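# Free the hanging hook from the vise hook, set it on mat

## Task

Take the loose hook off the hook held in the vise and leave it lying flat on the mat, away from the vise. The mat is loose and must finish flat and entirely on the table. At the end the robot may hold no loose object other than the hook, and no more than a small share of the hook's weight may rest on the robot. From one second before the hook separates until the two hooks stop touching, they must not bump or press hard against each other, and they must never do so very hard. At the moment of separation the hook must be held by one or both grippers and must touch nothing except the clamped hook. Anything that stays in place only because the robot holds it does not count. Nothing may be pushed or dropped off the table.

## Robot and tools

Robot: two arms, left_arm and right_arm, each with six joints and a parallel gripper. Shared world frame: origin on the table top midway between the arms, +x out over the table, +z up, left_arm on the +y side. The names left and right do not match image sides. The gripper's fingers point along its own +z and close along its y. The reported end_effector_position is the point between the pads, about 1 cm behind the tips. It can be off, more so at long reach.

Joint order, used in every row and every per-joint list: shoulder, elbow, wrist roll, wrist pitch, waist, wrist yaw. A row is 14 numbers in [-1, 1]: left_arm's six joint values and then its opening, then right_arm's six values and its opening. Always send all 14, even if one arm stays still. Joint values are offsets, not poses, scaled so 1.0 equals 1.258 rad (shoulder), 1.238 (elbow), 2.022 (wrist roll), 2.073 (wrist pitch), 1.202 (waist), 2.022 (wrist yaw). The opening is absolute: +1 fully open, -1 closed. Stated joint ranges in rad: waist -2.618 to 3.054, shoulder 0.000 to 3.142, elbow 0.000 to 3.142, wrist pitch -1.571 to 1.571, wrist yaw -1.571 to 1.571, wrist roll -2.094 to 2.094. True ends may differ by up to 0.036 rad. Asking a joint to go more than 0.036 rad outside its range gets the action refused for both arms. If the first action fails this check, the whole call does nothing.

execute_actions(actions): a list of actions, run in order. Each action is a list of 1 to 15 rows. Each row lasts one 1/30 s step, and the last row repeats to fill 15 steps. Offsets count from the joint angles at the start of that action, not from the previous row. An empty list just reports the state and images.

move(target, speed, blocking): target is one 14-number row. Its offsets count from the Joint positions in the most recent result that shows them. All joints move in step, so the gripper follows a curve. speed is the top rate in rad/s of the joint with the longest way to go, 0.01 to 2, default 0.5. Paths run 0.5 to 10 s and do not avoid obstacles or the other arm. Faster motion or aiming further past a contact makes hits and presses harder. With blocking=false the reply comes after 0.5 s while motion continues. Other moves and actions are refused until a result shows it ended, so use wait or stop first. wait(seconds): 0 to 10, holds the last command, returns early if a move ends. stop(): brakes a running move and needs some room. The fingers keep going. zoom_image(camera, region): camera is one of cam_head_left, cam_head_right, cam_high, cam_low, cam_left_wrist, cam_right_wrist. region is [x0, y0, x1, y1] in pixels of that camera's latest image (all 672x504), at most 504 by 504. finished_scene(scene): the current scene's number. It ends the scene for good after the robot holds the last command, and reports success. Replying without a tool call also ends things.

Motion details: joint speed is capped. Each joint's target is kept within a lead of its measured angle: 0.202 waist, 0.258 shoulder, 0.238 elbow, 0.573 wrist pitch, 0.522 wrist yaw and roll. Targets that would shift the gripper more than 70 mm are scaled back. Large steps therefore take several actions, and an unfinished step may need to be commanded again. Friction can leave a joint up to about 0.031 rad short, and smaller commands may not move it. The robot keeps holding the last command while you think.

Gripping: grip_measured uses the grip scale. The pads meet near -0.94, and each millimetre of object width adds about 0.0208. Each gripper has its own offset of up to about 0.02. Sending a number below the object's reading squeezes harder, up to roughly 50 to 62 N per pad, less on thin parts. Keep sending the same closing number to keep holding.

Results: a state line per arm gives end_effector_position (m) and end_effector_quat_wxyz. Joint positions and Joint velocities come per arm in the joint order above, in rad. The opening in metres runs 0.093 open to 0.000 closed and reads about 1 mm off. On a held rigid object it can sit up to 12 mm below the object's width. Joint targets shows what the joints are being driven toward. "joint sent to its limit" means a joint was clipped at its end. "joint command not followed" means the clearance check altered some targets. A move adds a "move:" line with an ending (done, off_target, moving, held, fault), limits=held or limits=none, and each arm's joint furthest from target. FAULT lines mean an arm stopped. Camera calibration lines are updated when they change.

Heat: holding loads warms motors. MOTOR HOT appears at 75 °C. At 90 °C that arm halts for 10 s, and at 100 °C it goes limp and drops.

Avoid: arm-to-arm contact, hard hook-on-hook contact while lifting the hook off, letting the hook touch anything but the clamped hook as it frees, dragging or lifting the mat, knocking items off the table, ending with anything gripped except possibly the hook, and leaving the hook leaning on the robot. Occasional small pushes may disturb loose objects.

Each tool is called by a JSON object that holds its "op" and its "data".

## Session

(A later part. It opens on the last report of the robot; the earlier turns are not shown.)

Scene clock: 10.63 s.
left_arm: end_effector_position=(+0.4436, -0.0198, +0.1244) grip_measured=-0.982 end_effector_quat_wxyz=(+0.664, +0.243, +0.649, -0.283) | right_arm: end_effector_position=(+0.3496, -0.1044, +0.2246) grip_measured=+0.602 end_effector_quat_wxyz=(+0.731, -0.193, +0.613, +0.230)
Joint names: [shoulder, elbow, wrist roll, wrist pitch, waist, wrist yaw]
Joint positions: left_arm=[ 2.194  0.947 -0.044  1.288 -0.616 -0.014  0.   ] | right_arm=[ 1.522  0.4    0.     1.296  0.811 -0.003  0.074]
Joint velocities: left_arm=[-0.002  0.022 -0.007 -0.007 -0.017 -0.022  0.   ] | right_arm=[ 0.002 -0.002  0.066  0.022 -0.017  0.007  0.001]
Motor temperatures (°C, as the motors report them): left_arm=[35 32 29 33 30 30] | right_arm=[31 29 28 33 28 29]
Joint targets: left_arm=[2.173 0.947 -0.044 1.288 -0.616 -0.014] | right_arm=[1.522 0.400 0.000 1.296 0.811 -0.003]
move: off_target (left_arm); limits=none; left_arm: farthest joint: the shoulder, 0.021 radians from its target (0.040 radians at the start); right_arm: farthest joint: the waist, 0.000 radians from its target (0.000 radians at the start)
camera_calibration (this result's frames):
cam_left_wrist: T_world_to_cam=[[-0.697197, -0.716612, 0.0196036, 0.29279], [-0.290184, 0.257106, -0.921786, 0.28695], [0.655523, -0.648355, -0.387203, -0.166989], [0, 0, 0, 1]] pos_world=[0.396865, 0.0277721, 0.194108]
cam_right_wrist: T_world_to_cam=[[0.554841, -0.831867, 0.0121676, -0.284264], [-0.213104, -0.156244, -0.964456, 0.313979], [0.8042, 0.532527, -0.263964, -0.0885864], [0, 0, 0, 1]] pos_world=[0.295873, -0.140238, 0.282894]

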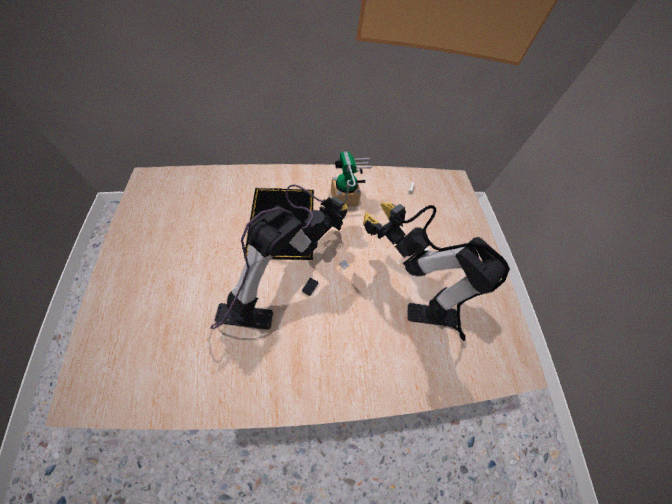

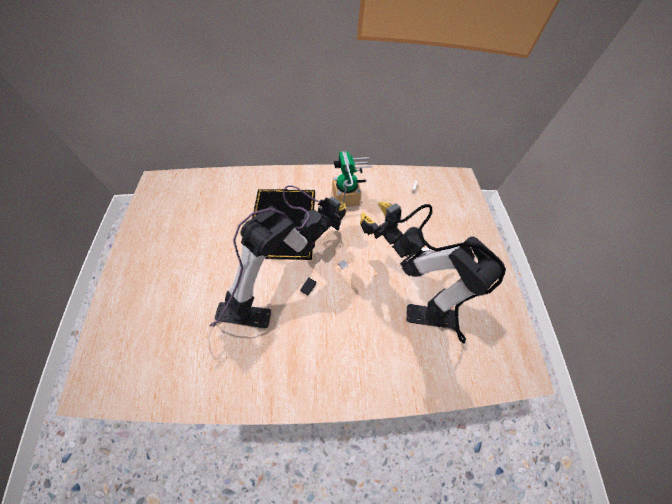

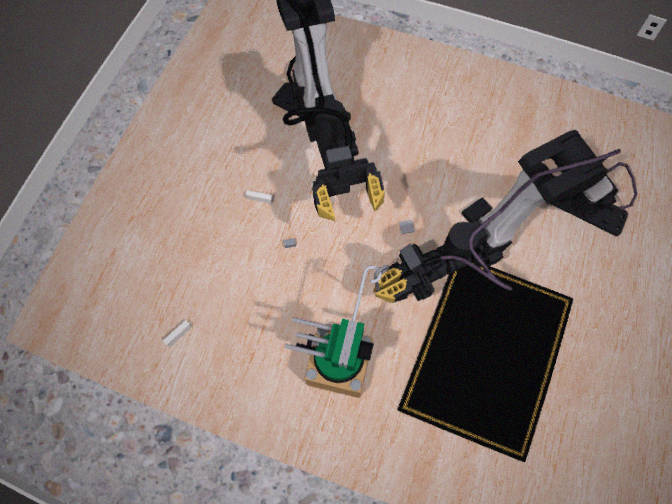

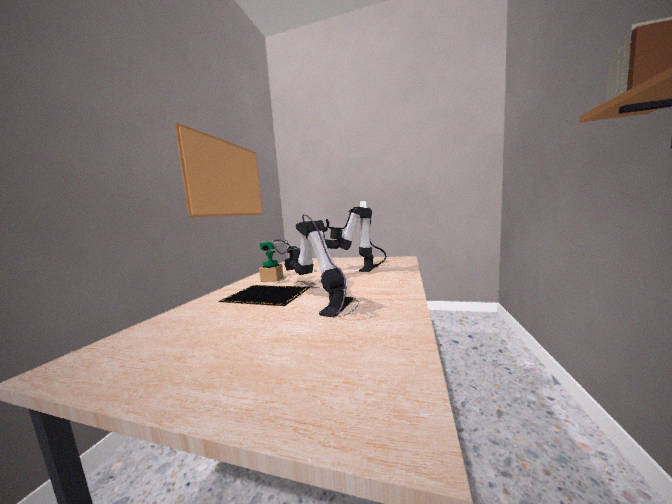

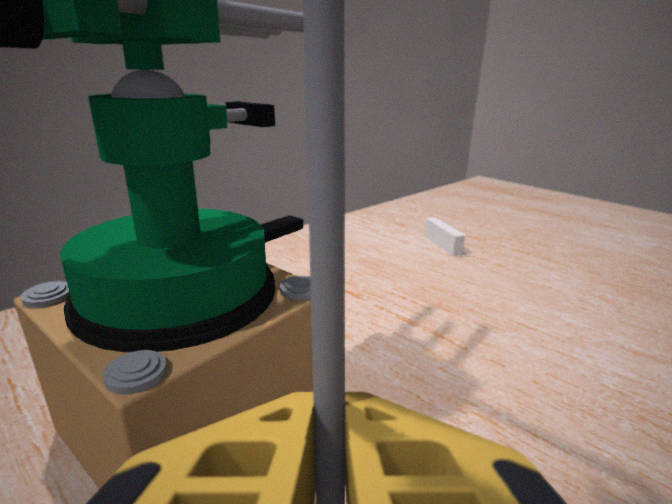

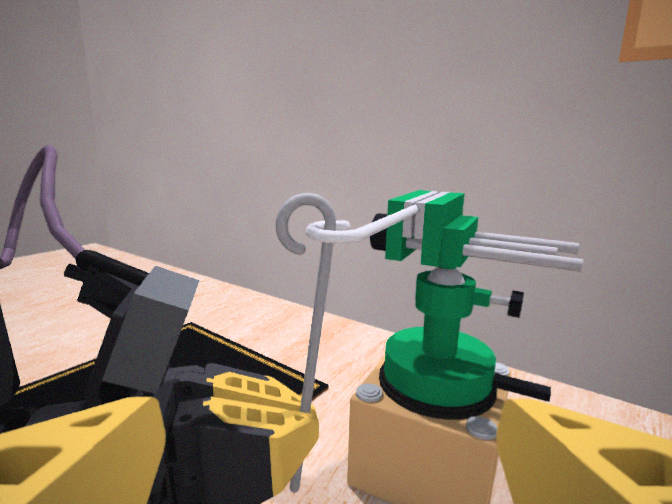

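{"op": "move", "data": {"target": [0,0,0,0,0,0.018,-1, 0,0,0,0,0,0,0.6], "speed": 0.05}}

{"op": "zoom_image", "data": {"camera": "cam_right_wrist", "region": [240, 160, 400, 320]}}

{"op": "zoom_image", "data": {"camera": "cam_high", "region": [345, 245, 415, 315]}}

Scene clock: 12.70 s.
left_arm: end_effector_position=(+0.4401, -0.0233, +0.1244) grip_measured=-0.982 end_effector_quat_wxyz=(+0.660, +0.253, +0.645, -0.292) | right_arm: end_effector_position=(+0.3496, -0.1044, +0.2246) grip_measured=+0.602 end_effector_quat_wxyz=(+0.731, -0.193, +0.613, +0.230)
Joint names: [shoulder, elbow, wrist roll, wrist pitch, waist, wrist yaw]
Joint positions: left_arm=[ 2.194  0.947 -0.044  1.288 -0.616  0.015  0.   ] | right_arm=[ 1.522  0.4    0.     1.296  0.811 -0.003  0.074]
Joint velocities: left_arm=[-0.012 -0.007 -0.066  0.007 -0.002 -0.007  0.   ] | right_arm=[-0.012 -0.012 -0.007 -0.037 -0.002 -0.007 -0.   ]
Motor temperatures (°C, as the motors report them): left_arm=[36 32 29 34 30 30] | right_arm=[31 30 28 33 28 29]
Joint targets: left_arm=[2.194 0.947 -0.044 1.288 -0.616 0.022] | right_arm=[1.522 0.400 0.000 1.296 0.811 -0.003]
move: done; limits=none; left_arm: farthest joint: the wrist yaw, 0.008 radians from its target (0.037 radians at the start); right_arm: farthest joint: the waist, 0.000 radians from its target (0.000 radians at the start)
camera_calibration (this result's frames):
cam_left_wrist: T_world_to_cam=[[-0.717676, -0.696133, 0.0184364, 0.297544], [-0.281852, 0.266161, -0.921801, 0.2834], [0.636789, -0.666751, -0.387224, -0.159189], [0, 0, 0, 1]] pos_world=[0.394787, 0.0255604, 0.194111]
cam_right_wrist: T_world_to_cam=[[0.554841, -0.831867, 0.0121676, -0.284264], [-0.213104, -0.156244, -0.964456, 0.313979], [0.8042, 0.532527, -0.263964, -0.0885864], [0, 0, 0, 1]] pos_world=[0.295873, -0.140238, 0.282894]

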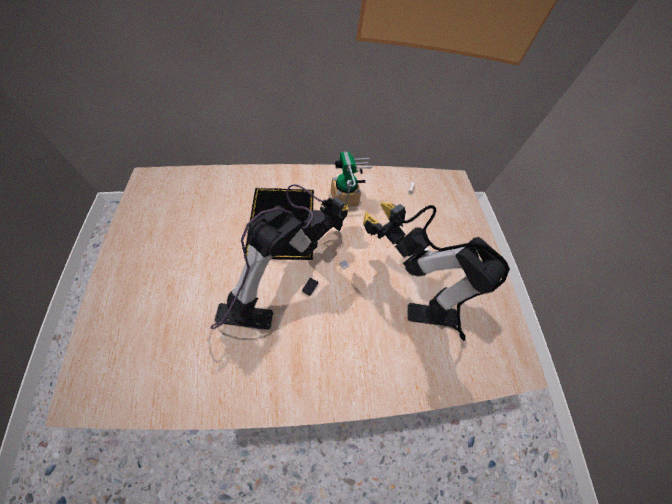

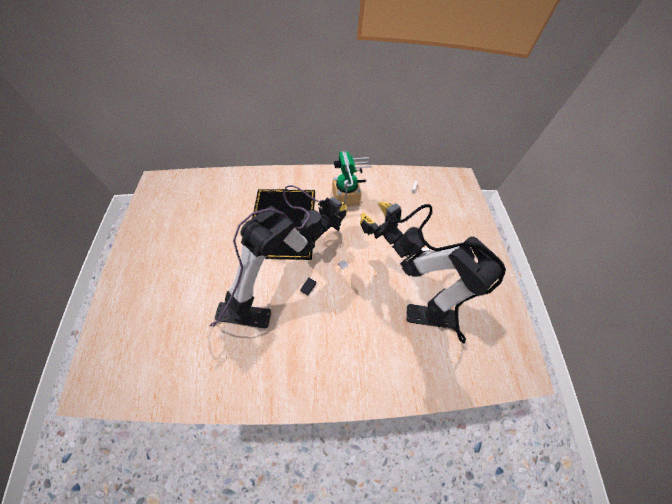

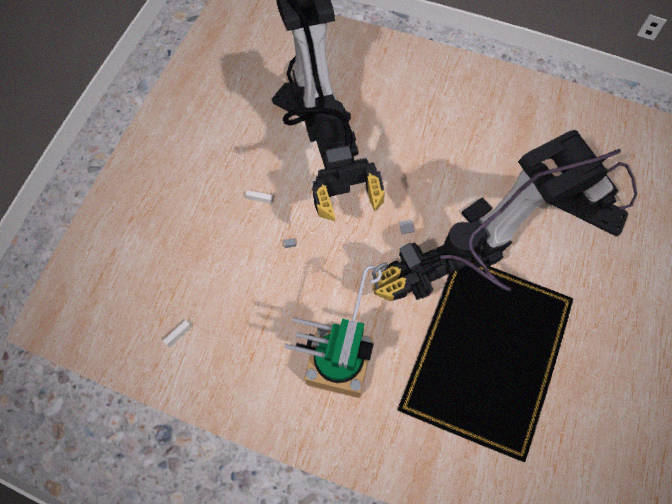

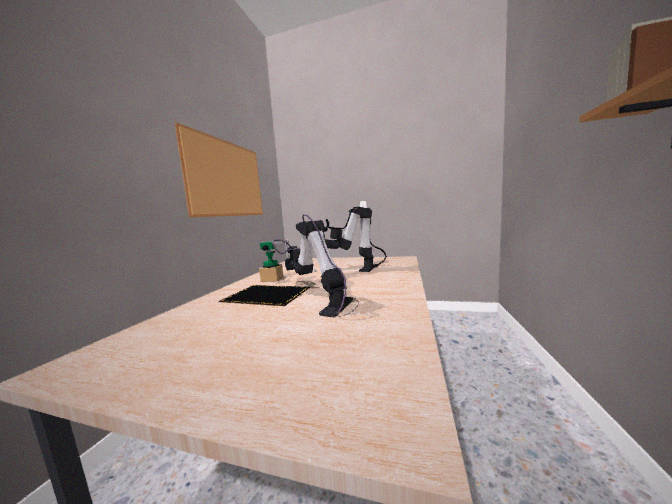

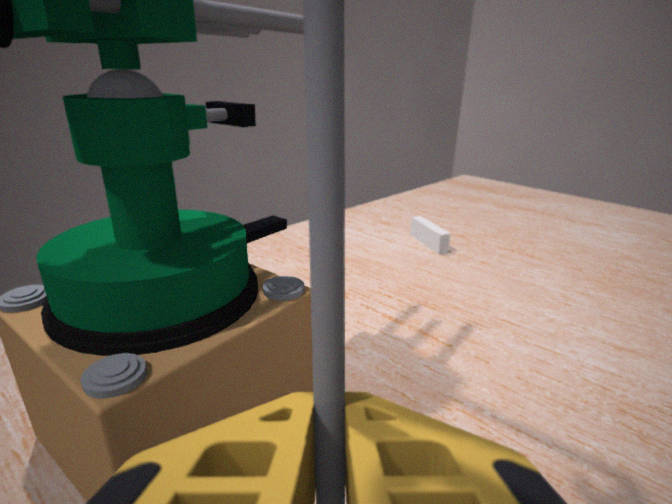

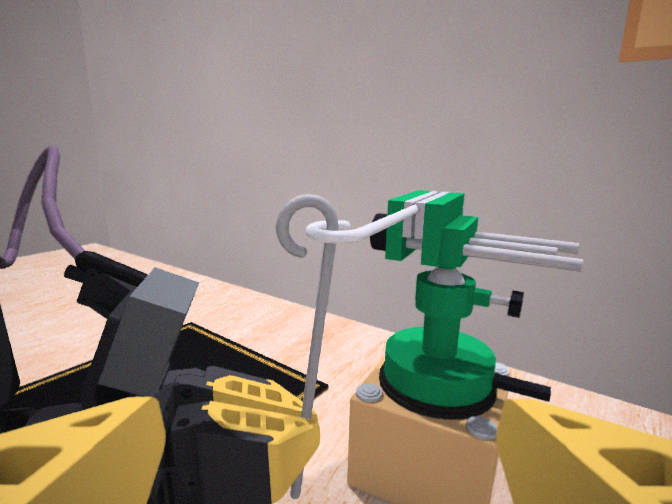

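Region (240, 160, 400, 320) of cam_right_wrist's 672x504 image, scaled by 3.150, with more detail than that image has.

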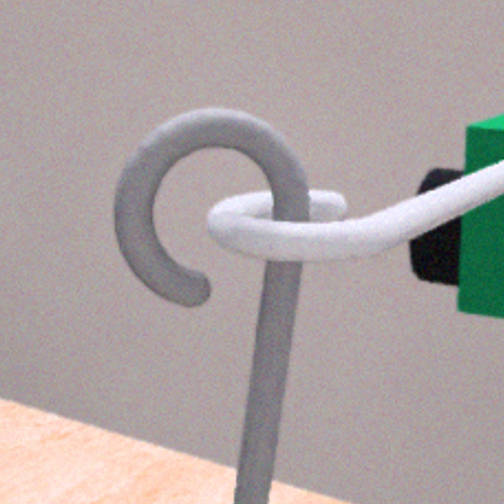

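Region (345, 245, 415, 315) of cam_high's 672x504 image, scaled by 7.200, with more detail than that image has.

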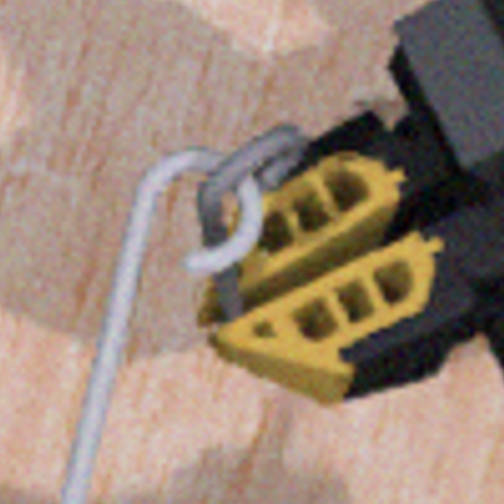

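{"op": "execute_actions", "data": {"actions": []}}

{"op": "zoom_image", "data": {"camera": "cam_right_wrist", "region": [240,160,400,320]}}

Scene clock: 13.50 s.
left_arm: end_effector_position=(+0.4401, -0.0233, +0.1244) grip_measured=-0.982 end_effector_quat_wxyz=(+0.660, +0.253, +0.645, -0.292) | right_arm: end_effector_position=(+0.3496, -0.1044, +0.2246) grip_measured=+0.602 end_effector_quat_wxyz=(+0.731, -0.193, +0.613, +0.230)
Joint names: [shoulder, elbow, wrist roll, wrist pitch, waist, wrist yaw]
Joint positions: left_arm=[ 2.194  0.947 -0.044  1.288 -0.616  0.015  0.   ] | right_arm=[ 1.522  0.4    0.     1.296  0.811 -0.003  0.074]
Joint velocities: left_arm=[-0.002  0.007 -0.037  0.037  0.002  0.051  0.   ] | right_arm=[ 0.012 -0.017  0.081 -0.022 -0.007  0.022  0.   ]
Motor temperatures (°C, as the motors report them): left_arm=[37 32 29 34 30 30] | right_arm=[31 30 28 33 28 29]
Joint targets: left_arm=[2.194 0.947 -0.044 1.288 -0.616 0.022] | right_arm=[1.522 0.400 0.000 1.296 0.811 -0.003]
camera_calibration (this result's frames):
cam_left_wrist: T_world_to_cam=[[-0.717942, -0.695859, 0.018421, 0.297605], [-0.28174, 0.266279, -0.921802, 0.283353], [0.636539, -0.66699, -0.387224, -0.159086], [0, 0, 0, 1]] pos_world=[0.394759, 0.0255317, 0.194111]
cam_right_wrist: T_world_to_cam=[[0.554841, -0.831867, 0.0121676, -0.284264], [-0.213104, -0.156244, -0.964456, 0.313979], [0.8042, 0.532527, -0.263964, -0.0885864], [0, 0, 0, 1]] pos_world=[0.295873, -0.140238, 0.282894]

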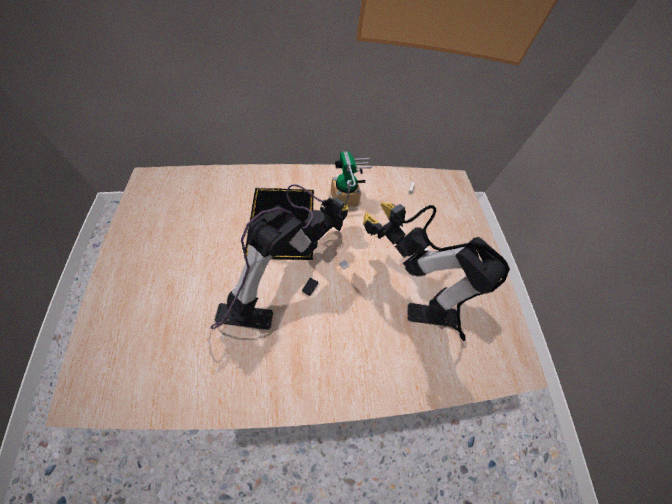

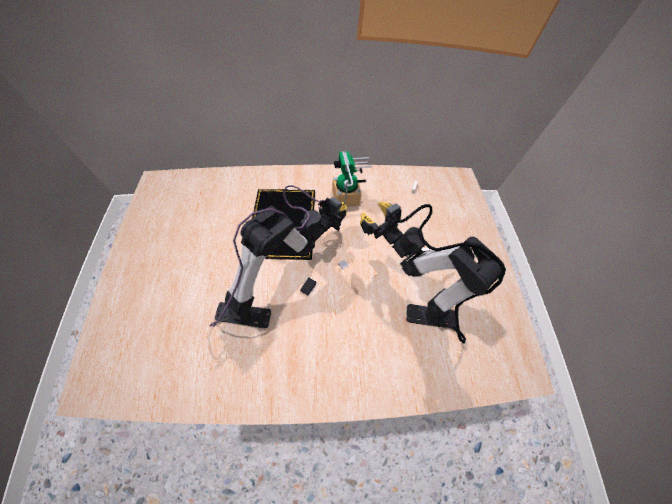

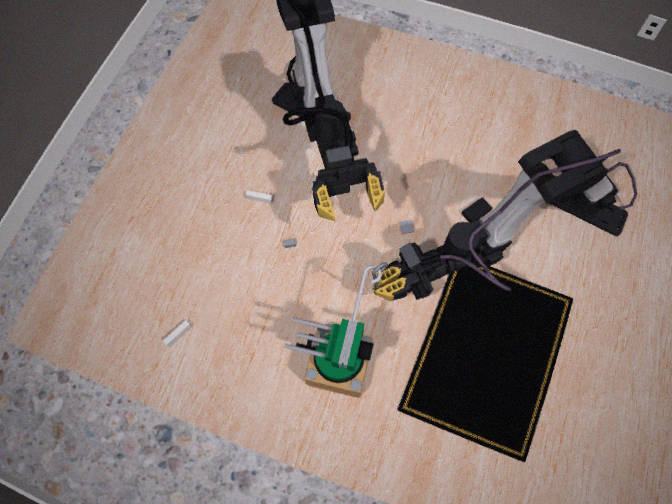

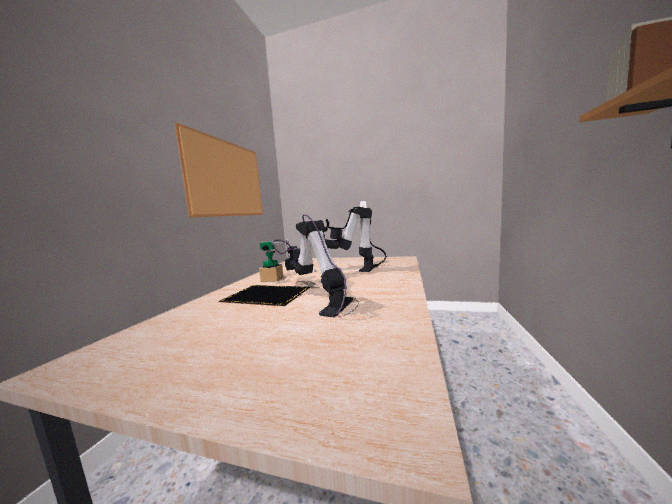

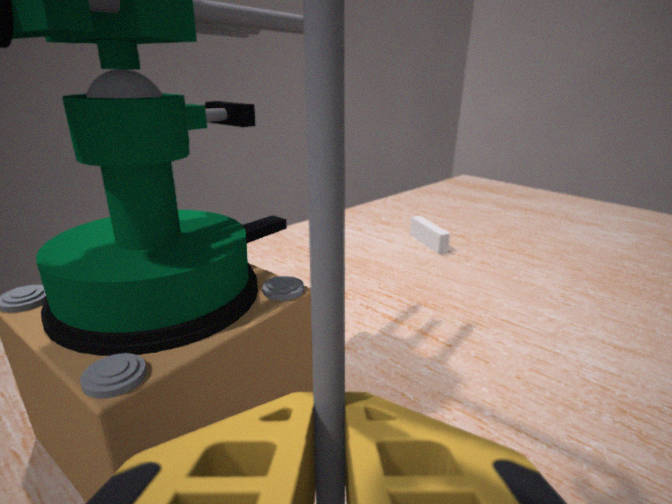

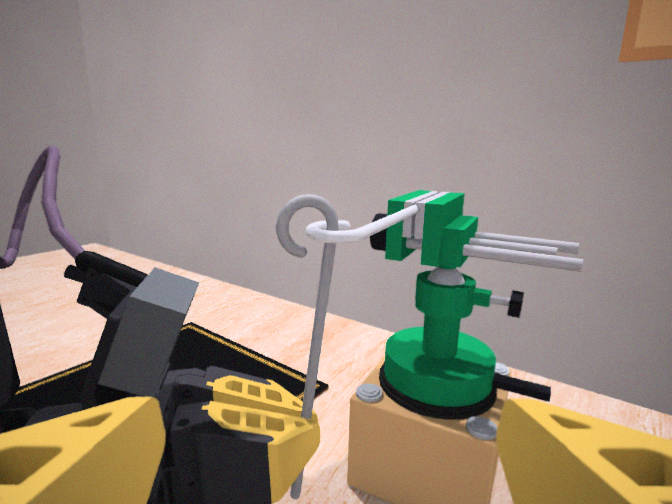

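Region (240, 160, 400, 320) of cam_right_wrist's 672x504 image, scaled by 3.150, with more detail than that image has.

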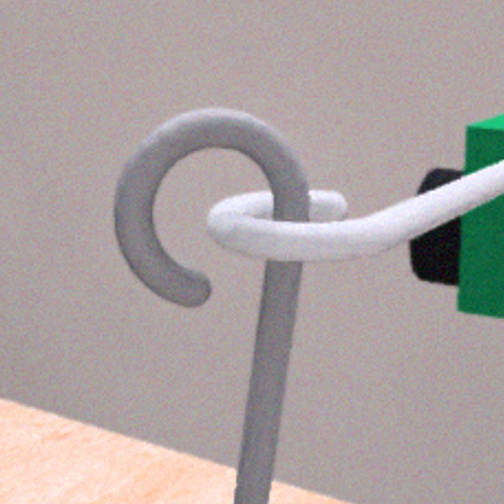

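{"op": "execute_actions", "data": {"actions": [[[-0.034,0,0,0,0,0,-1,0,0,0,0,0,0,0.6],[-0.034,0,0,0,0,0,-1,0,0,0,0,0,0,0.6],[-0.034,0,0,0,0,0,-1,0,0,0,0,0,0,0.6],[-0.025,0,0,0,0,0,-1,0,0,0,0,0,0,0.6]]]}}

{"op": "zoom_image", "data": {"camera": "cam_right_wrist", "region": [240,160,400,320]}}

{"op": "zoom_image", "data": {"camera": "cam_high", "region": [345,245,415,315]}}

Scene clock: 14.30 s.
left_arm: end_effector_position=(+0.4399, -0.0232, +0.1325) grip_measured=-0.982 end_effector_quat_wxyz=(+0.664, +0.251, +0.640, -0.294) | right_arm: end_effector_position=(+0.3496, -0.1044, +0.2246) grip_measured=+0.602 end_effector_quat_wxyz=(+0.731, -0.193, +0.613, +0.230)
Joint names: [shoulder, elbow, wrist roll, wrist pitch, waist, wrist yaw]
Joint positions: left_arm=[ 2.178  0.947 -0.044  1.285 -0.616  0.015  0.   ] | right_arm=[ 1.522  0.4    0.     1.296  0.811 -0.003  0.074]
Joint velocities: left_arm=[-0.002  0.012 -0.022 -0.066 -0.002  0.007  0.   ] | right_arm=[-0.002 -0.007  0.037 -0.051 -0.007  0.051 -0.001]
Motor temperatures (°C, as the motors report them): left_arm=[37 32 29 34 30 30] | right_arm=[31 30 28 33 28 29]
Joint targets: left_arm=[2.163 0.947 -0.044 1.288 -0.616 0.015] | right_arm=[1.522 0.400 0.000 1.296 0.811 -0.003]
camera_calibration (this result's frames):
cam_left_wrist: T_world_to_cam=[[-0.718126, -0.695679, 0.0180534, 0.297582], [-0.272419, 0.257147, -0.92718, 0.287187], [0.640378, -0.67075, -0.37418, -0.15923], [0, 0, 0, 1]] pos_world=[0.393904, 0.0263691, 0.201321]
cam_right_wrist: T_world_to_cam=[[0.554841, -0.831867, 0.0121676, -0.284264], [-0.213104, -0.156244, -0.964456, 0.313979], [0.8042, 0.532527, -0.263964, -0.0885864], [0, 0, 0, 1]] pos_world=[0.295873, -0.140238, 0.282894]

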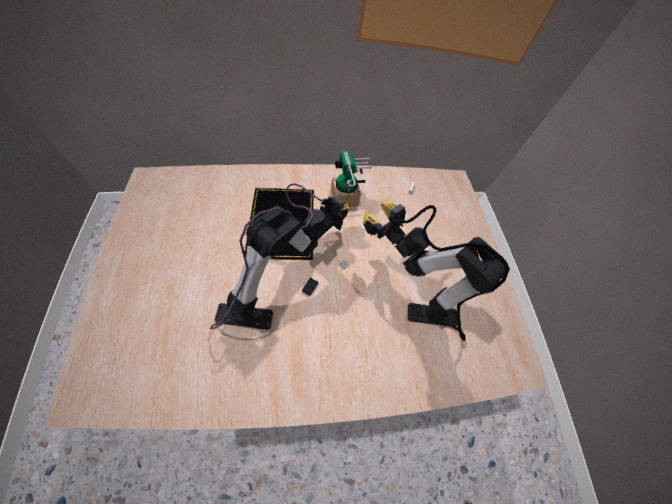

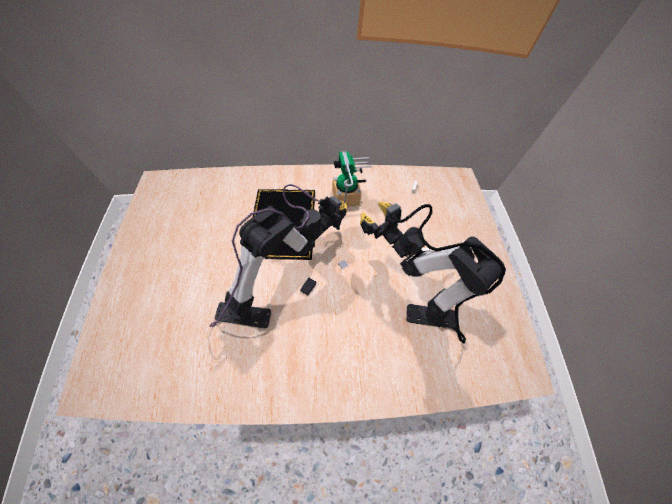

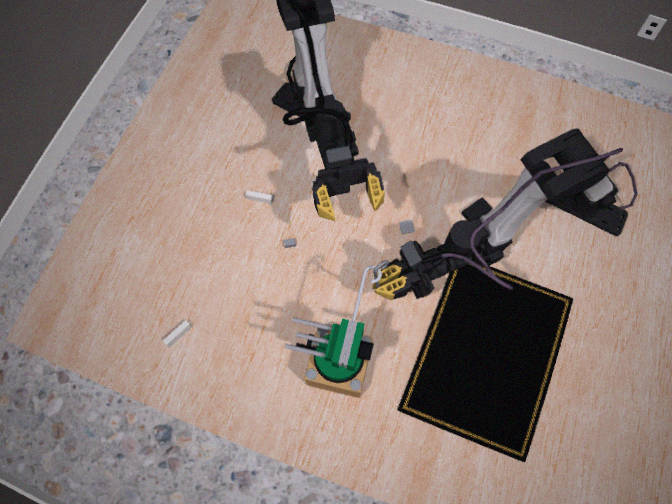

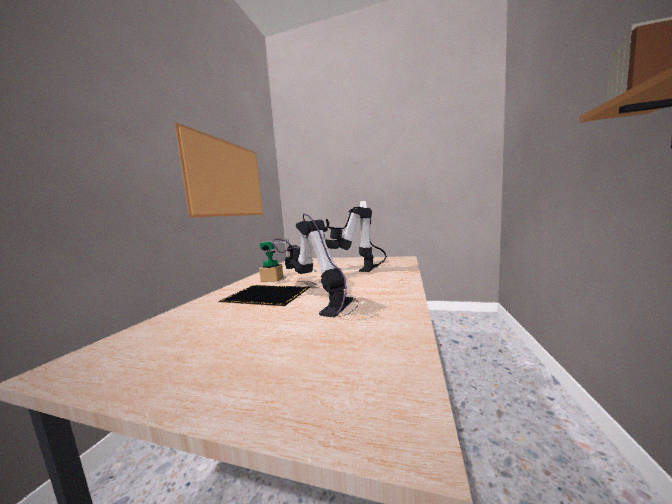

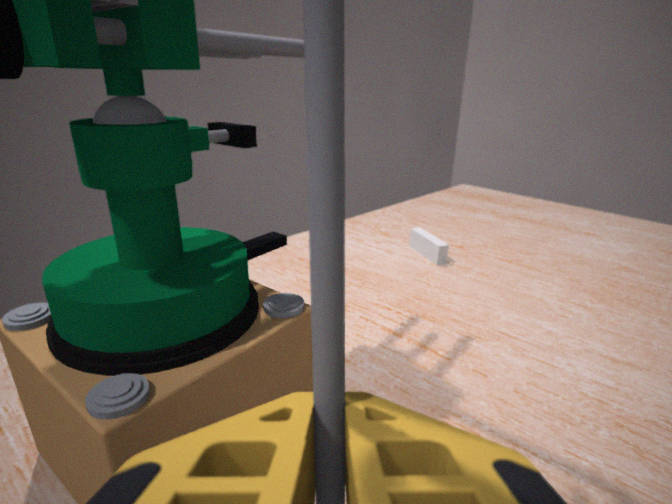

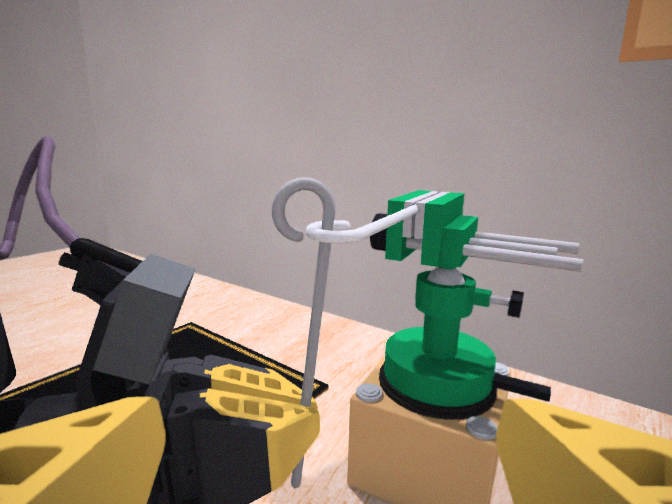

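Region (240, 160, 400, 320) of cam_right_wrist's 672x504 image, scaled by 3.150, with more detail than that image has.

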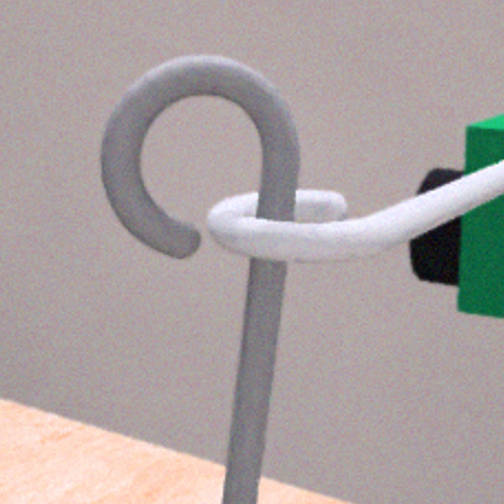

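Region (345, 245, 415, 315) of cam_high's 672x504 image, scaled by 7.200, with more detail than that image has.

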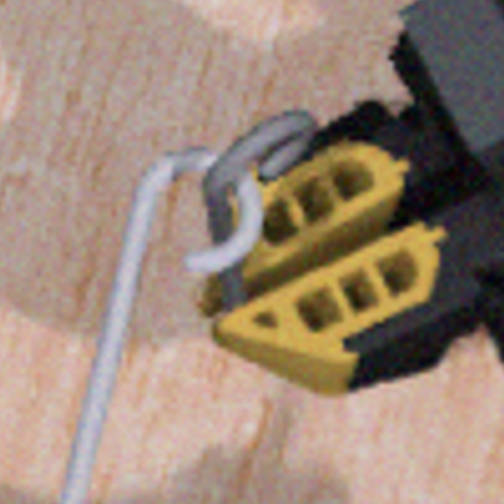

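{"op": "move", "data": {"target": [0,0,0,0.011,0,0,-1,0,0,0,0,0,0,0.6], "speed": 0.04}}

{"op": "zoom_image", "data": {"camera": "cam_right_wrist", "region": [240,160,400,320]}}

Scene clock: 15.57 s.
left_arm: end_effector_position=(+0.4399, -0.0231, +0.1331) grip_measured=-0.982 end_effector_quat_wxyz=(+0.665, +0.251, +0.639, -0.294) | right_arm: end_effector_position=(+0.3496, -0.1044, +0.2246) grip_measured=+0.602 end_effector_quat_wxyz=(+0.731, -0.193, +0.613, +0.230)
Joint names: [shoulder, elbow, wrist roll, wrist pitch, waist, wrist yaw]
Joint positions: left_arm=[ 2.178  0.947 -0.044  1.288 -0.616  0.015  0.   ] | right_arm=[ 1.522  0.4    0.     1.296  0.811 -0.003  0.074]
Joint velocities: left_arm=[ 0.007  0.007  0.007  0.051 -0.012 -0.037  0.   ] | right_arm=[-0.002 -0.017  0.007  0.007 -0.007 -0.022 -0.001]
Motor temperatures (°C, as the motors report them): left_arm=[38 32 29 35 30 30] | right_arm=[31 30 28 33 28 29]
Joint targets: left_arm=[2.178 0.947 -0.044 1.308 -0.616 0.015] | right_arm=[1.522 0.400 0.000 1.296 0.811 -0.003]
move: done; limits=none; left_arm: farthest joint: the wrist pitch, 0.020 radians from its target (0.022 radians at the start); right_arm: farthest joint: the waist, 0.000 radians from its target (0.000 radians at the start)
camera_calibration (this result's frames):
cam_left_wrist: T_world_to_cam=[[-0.718155, -0.69565, 0.0179934, 0.297593], [-0.270902, 0.255661, -0.928035, 0.287101], [0.640988, -0.671348, -0.372058, -0.159559], [0, 0, 0, 1]] pos_world=[0.39377, 0.0265007, 0.20172]
cam_right_wrist: T_world_to_cam=[[0.554841, -0.831867, 0.0121676, -0.284264], [-0.213104, -0.156244, -0.964456, 0.313979], [0.8042, 0.532527, -0.263964, -0.0885864], [0, 0, 0, 1]] pos_world=[0.295873, -0.140238, 0.282894]

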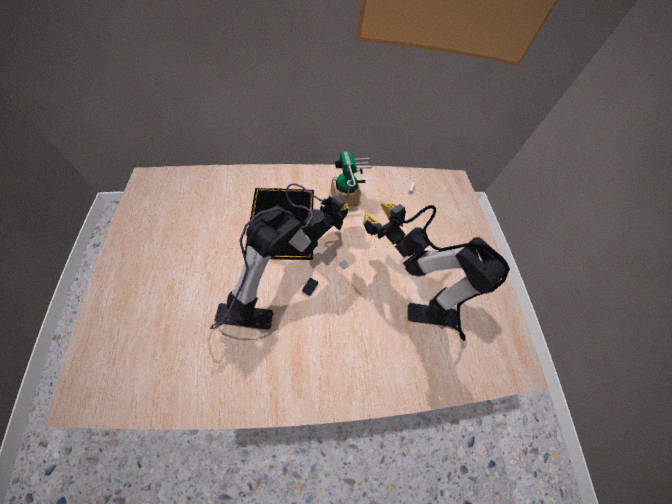

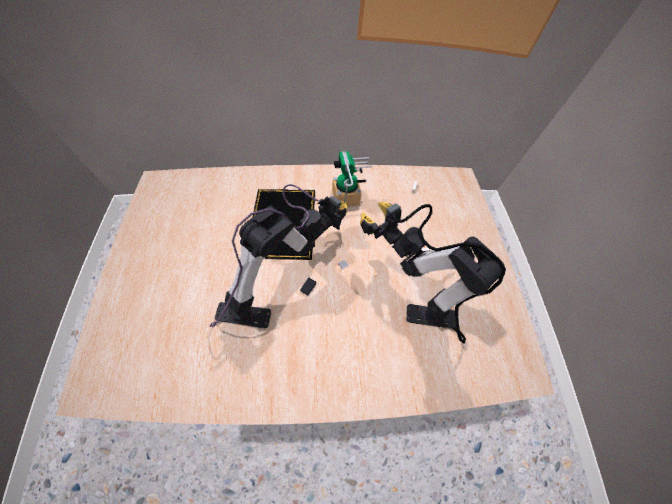

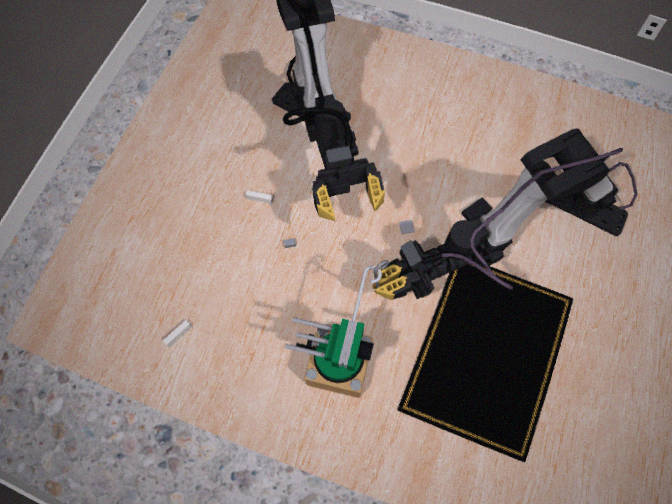

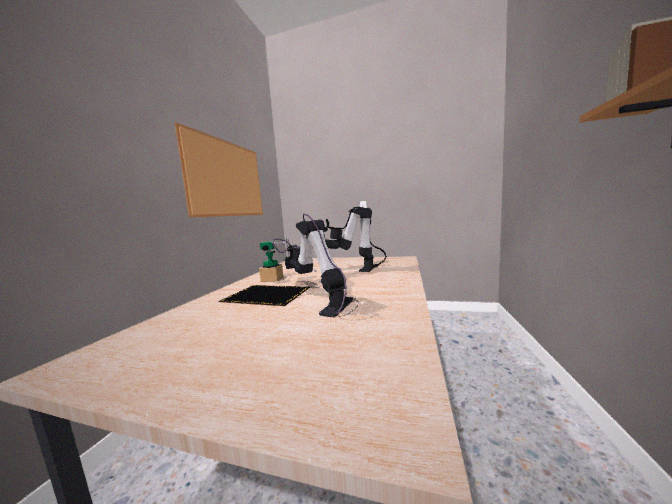

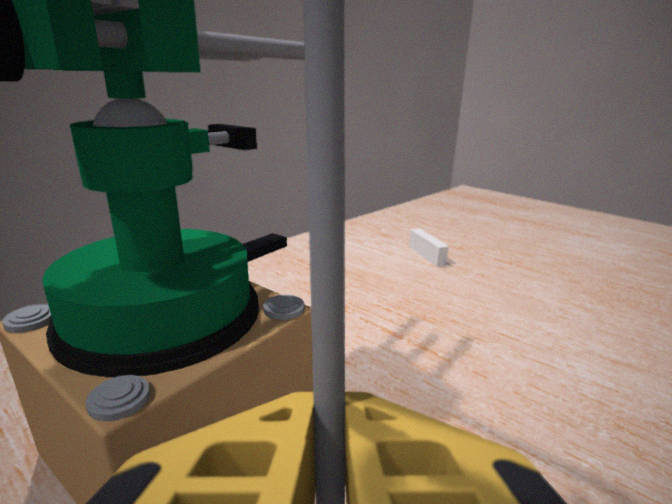

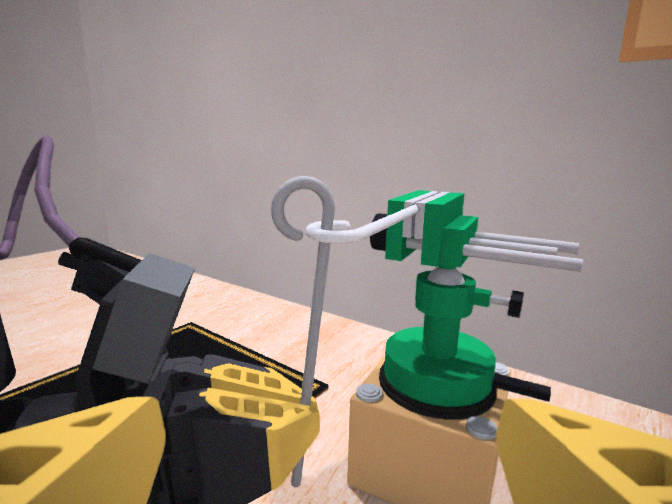

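Region (240, 160, 400, 320) of cam_right_wrist's 672x504 image, scaled by 3.150, with more detail than that image has.

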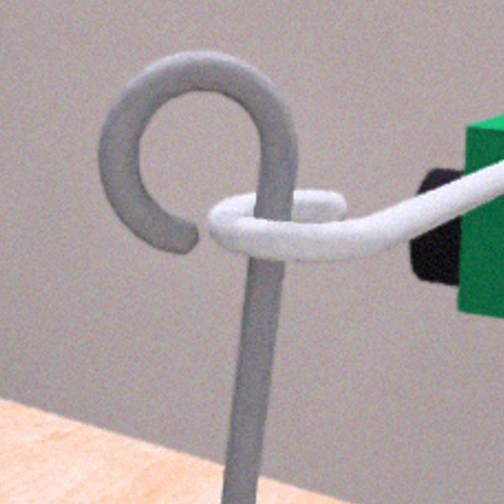

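{"op": "move", "data": {"target": [0,0.056,0,0.018,0,0,-1,0,0,0,0,0,0,0.6], "speed": 0.05}}

{"op": "zoom_image", "data": {"camera": "cam_right_wrist", "region": [240,160,400,320]}}

Scene clock: 17.50 s.
left_arm: end_effector_position=(+0.4455, -0.0286, +0.1541) grip_measured=-0.982 end_effector_quat_wxyz=(+0.684, +0.243, +0.618, -0.302) | right_arm: end_effector_position=(+0.3496, -0.1044, +0.2246) grip_measured=+0.602 end_effector_quat_wxyz=(+0.731, -0.193, +0.613, +0.230)
Joint names: [shoulder, elbow, wrist roll, wrist pitch, waist, wrist yaw]
Joint positions: left_arm=[ 2.178  0.991 -0.044  1.305 -0.616  0.015  0.   ] | right_arm=[ 1.522  0.4    0.     1.296  0.811 -0.003  0.074]
Joint velocities: left_arm=[-0.017  0.012  0.007  0.051  0.027 -0.051  0.   ] | right_arm=[ 0.002 -0.027  0.051  0.007  0.017 -0.037  0.001]
Motor temperatures (°C, as the motors report them): left_arm=[38 32 29 35 30 30] | right_arm=[31 30 28 34 28 29]
Joint targets: left_arm=[2.178 1.016 -0.044 1.325 -0.616 0.015] | right_arm=[1.522 0.400 0.000 1.296 0.811 -0.003]
move: off_target (left_arm); limits=none; left_arm: farthest joint: the elbow, 0.025 radians from its target (0.069 radians at the start); right_arm: farthest joint: the waist, 0.000 radians from its target (0.000 radians at the start)
camera_calibration (this result's frames):
cam_left_wrist: T_world_to_cam=[[-0.718904, -0.694917, 0.0163608, 0.298027], [-0.229968, 0.215563, -0.949025, 0.293358], [0.655966, -0.68602, -0.314777, -0.174928], [0, 0, 0, 1]] pos_world=[0.396462, 0.0238628, 0.218464]
cam_right_wrist: T_world_to_cam=[[0.554841, -0.831867, 0.0121676, -0.284264], [-0.213104, -0.156244, -0.964456, 0.313979], [0.8042, 0.532527, -0.263964, -0.0885864], [0, 0, 0, 1]] pos_world=[0.295873, -0.140238, 0.282894]

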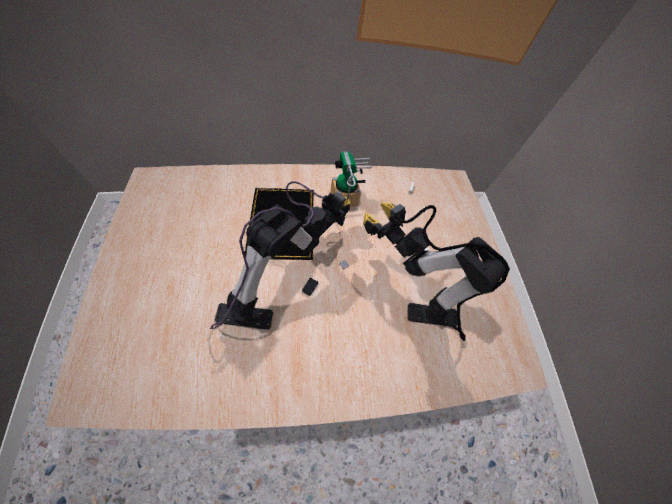

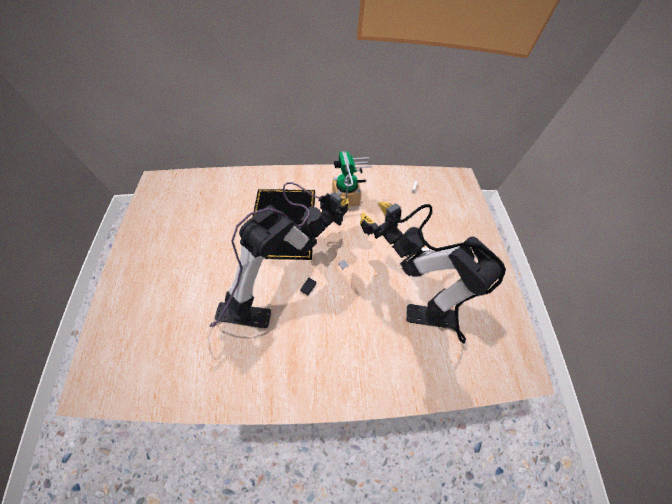

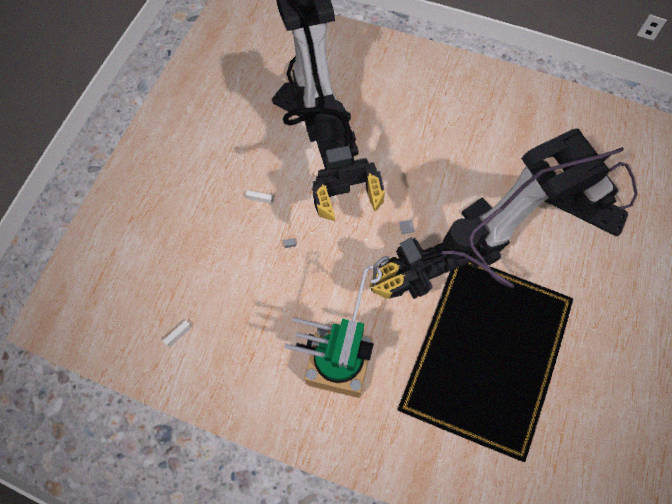

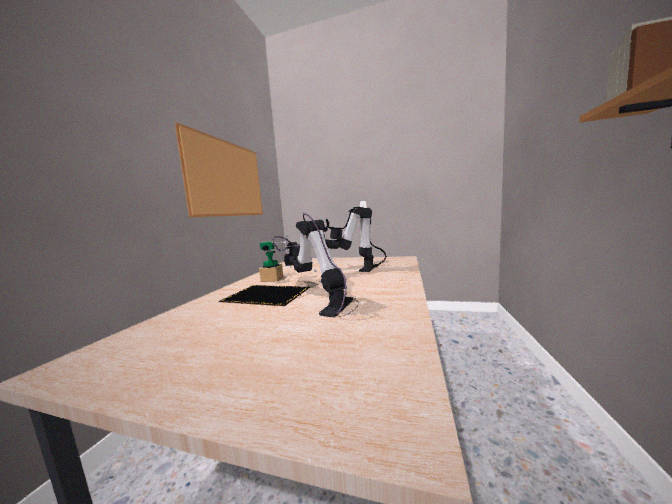

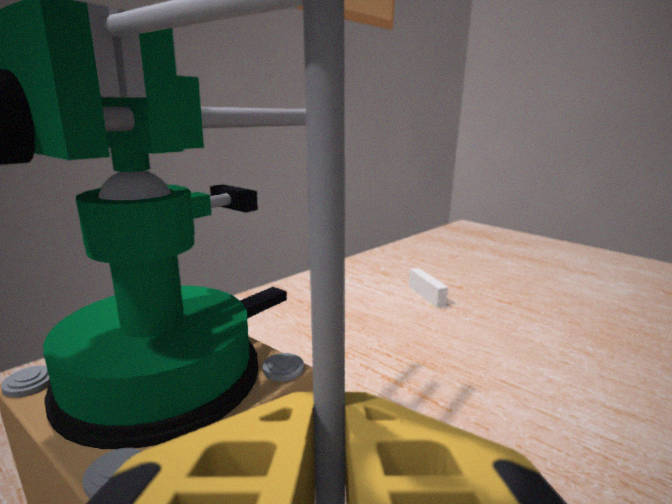

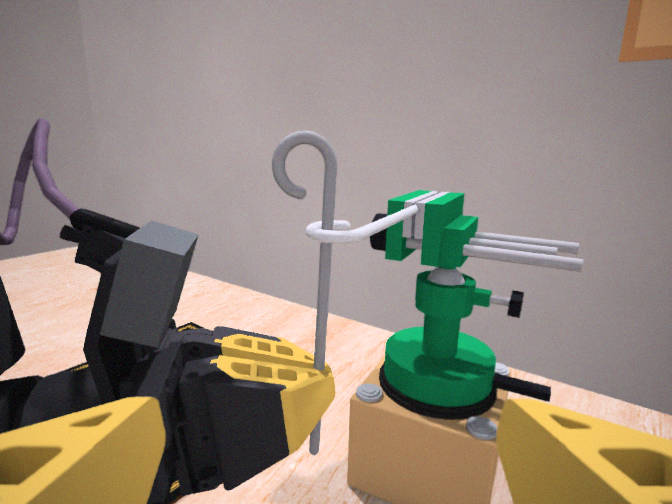

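Region (240, 160, 400, 320) of cam_right_wrist's 672x504 image, scaled by 3.150, with more detail than that image has.

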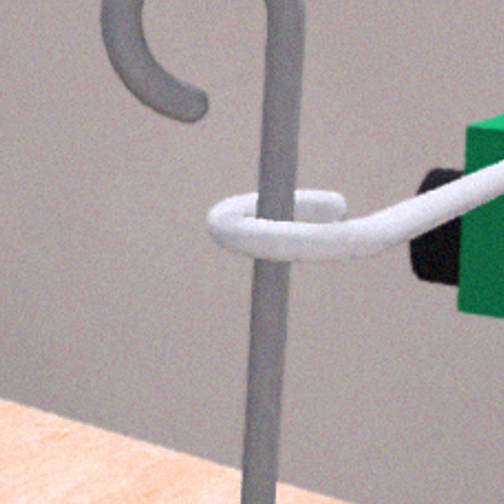

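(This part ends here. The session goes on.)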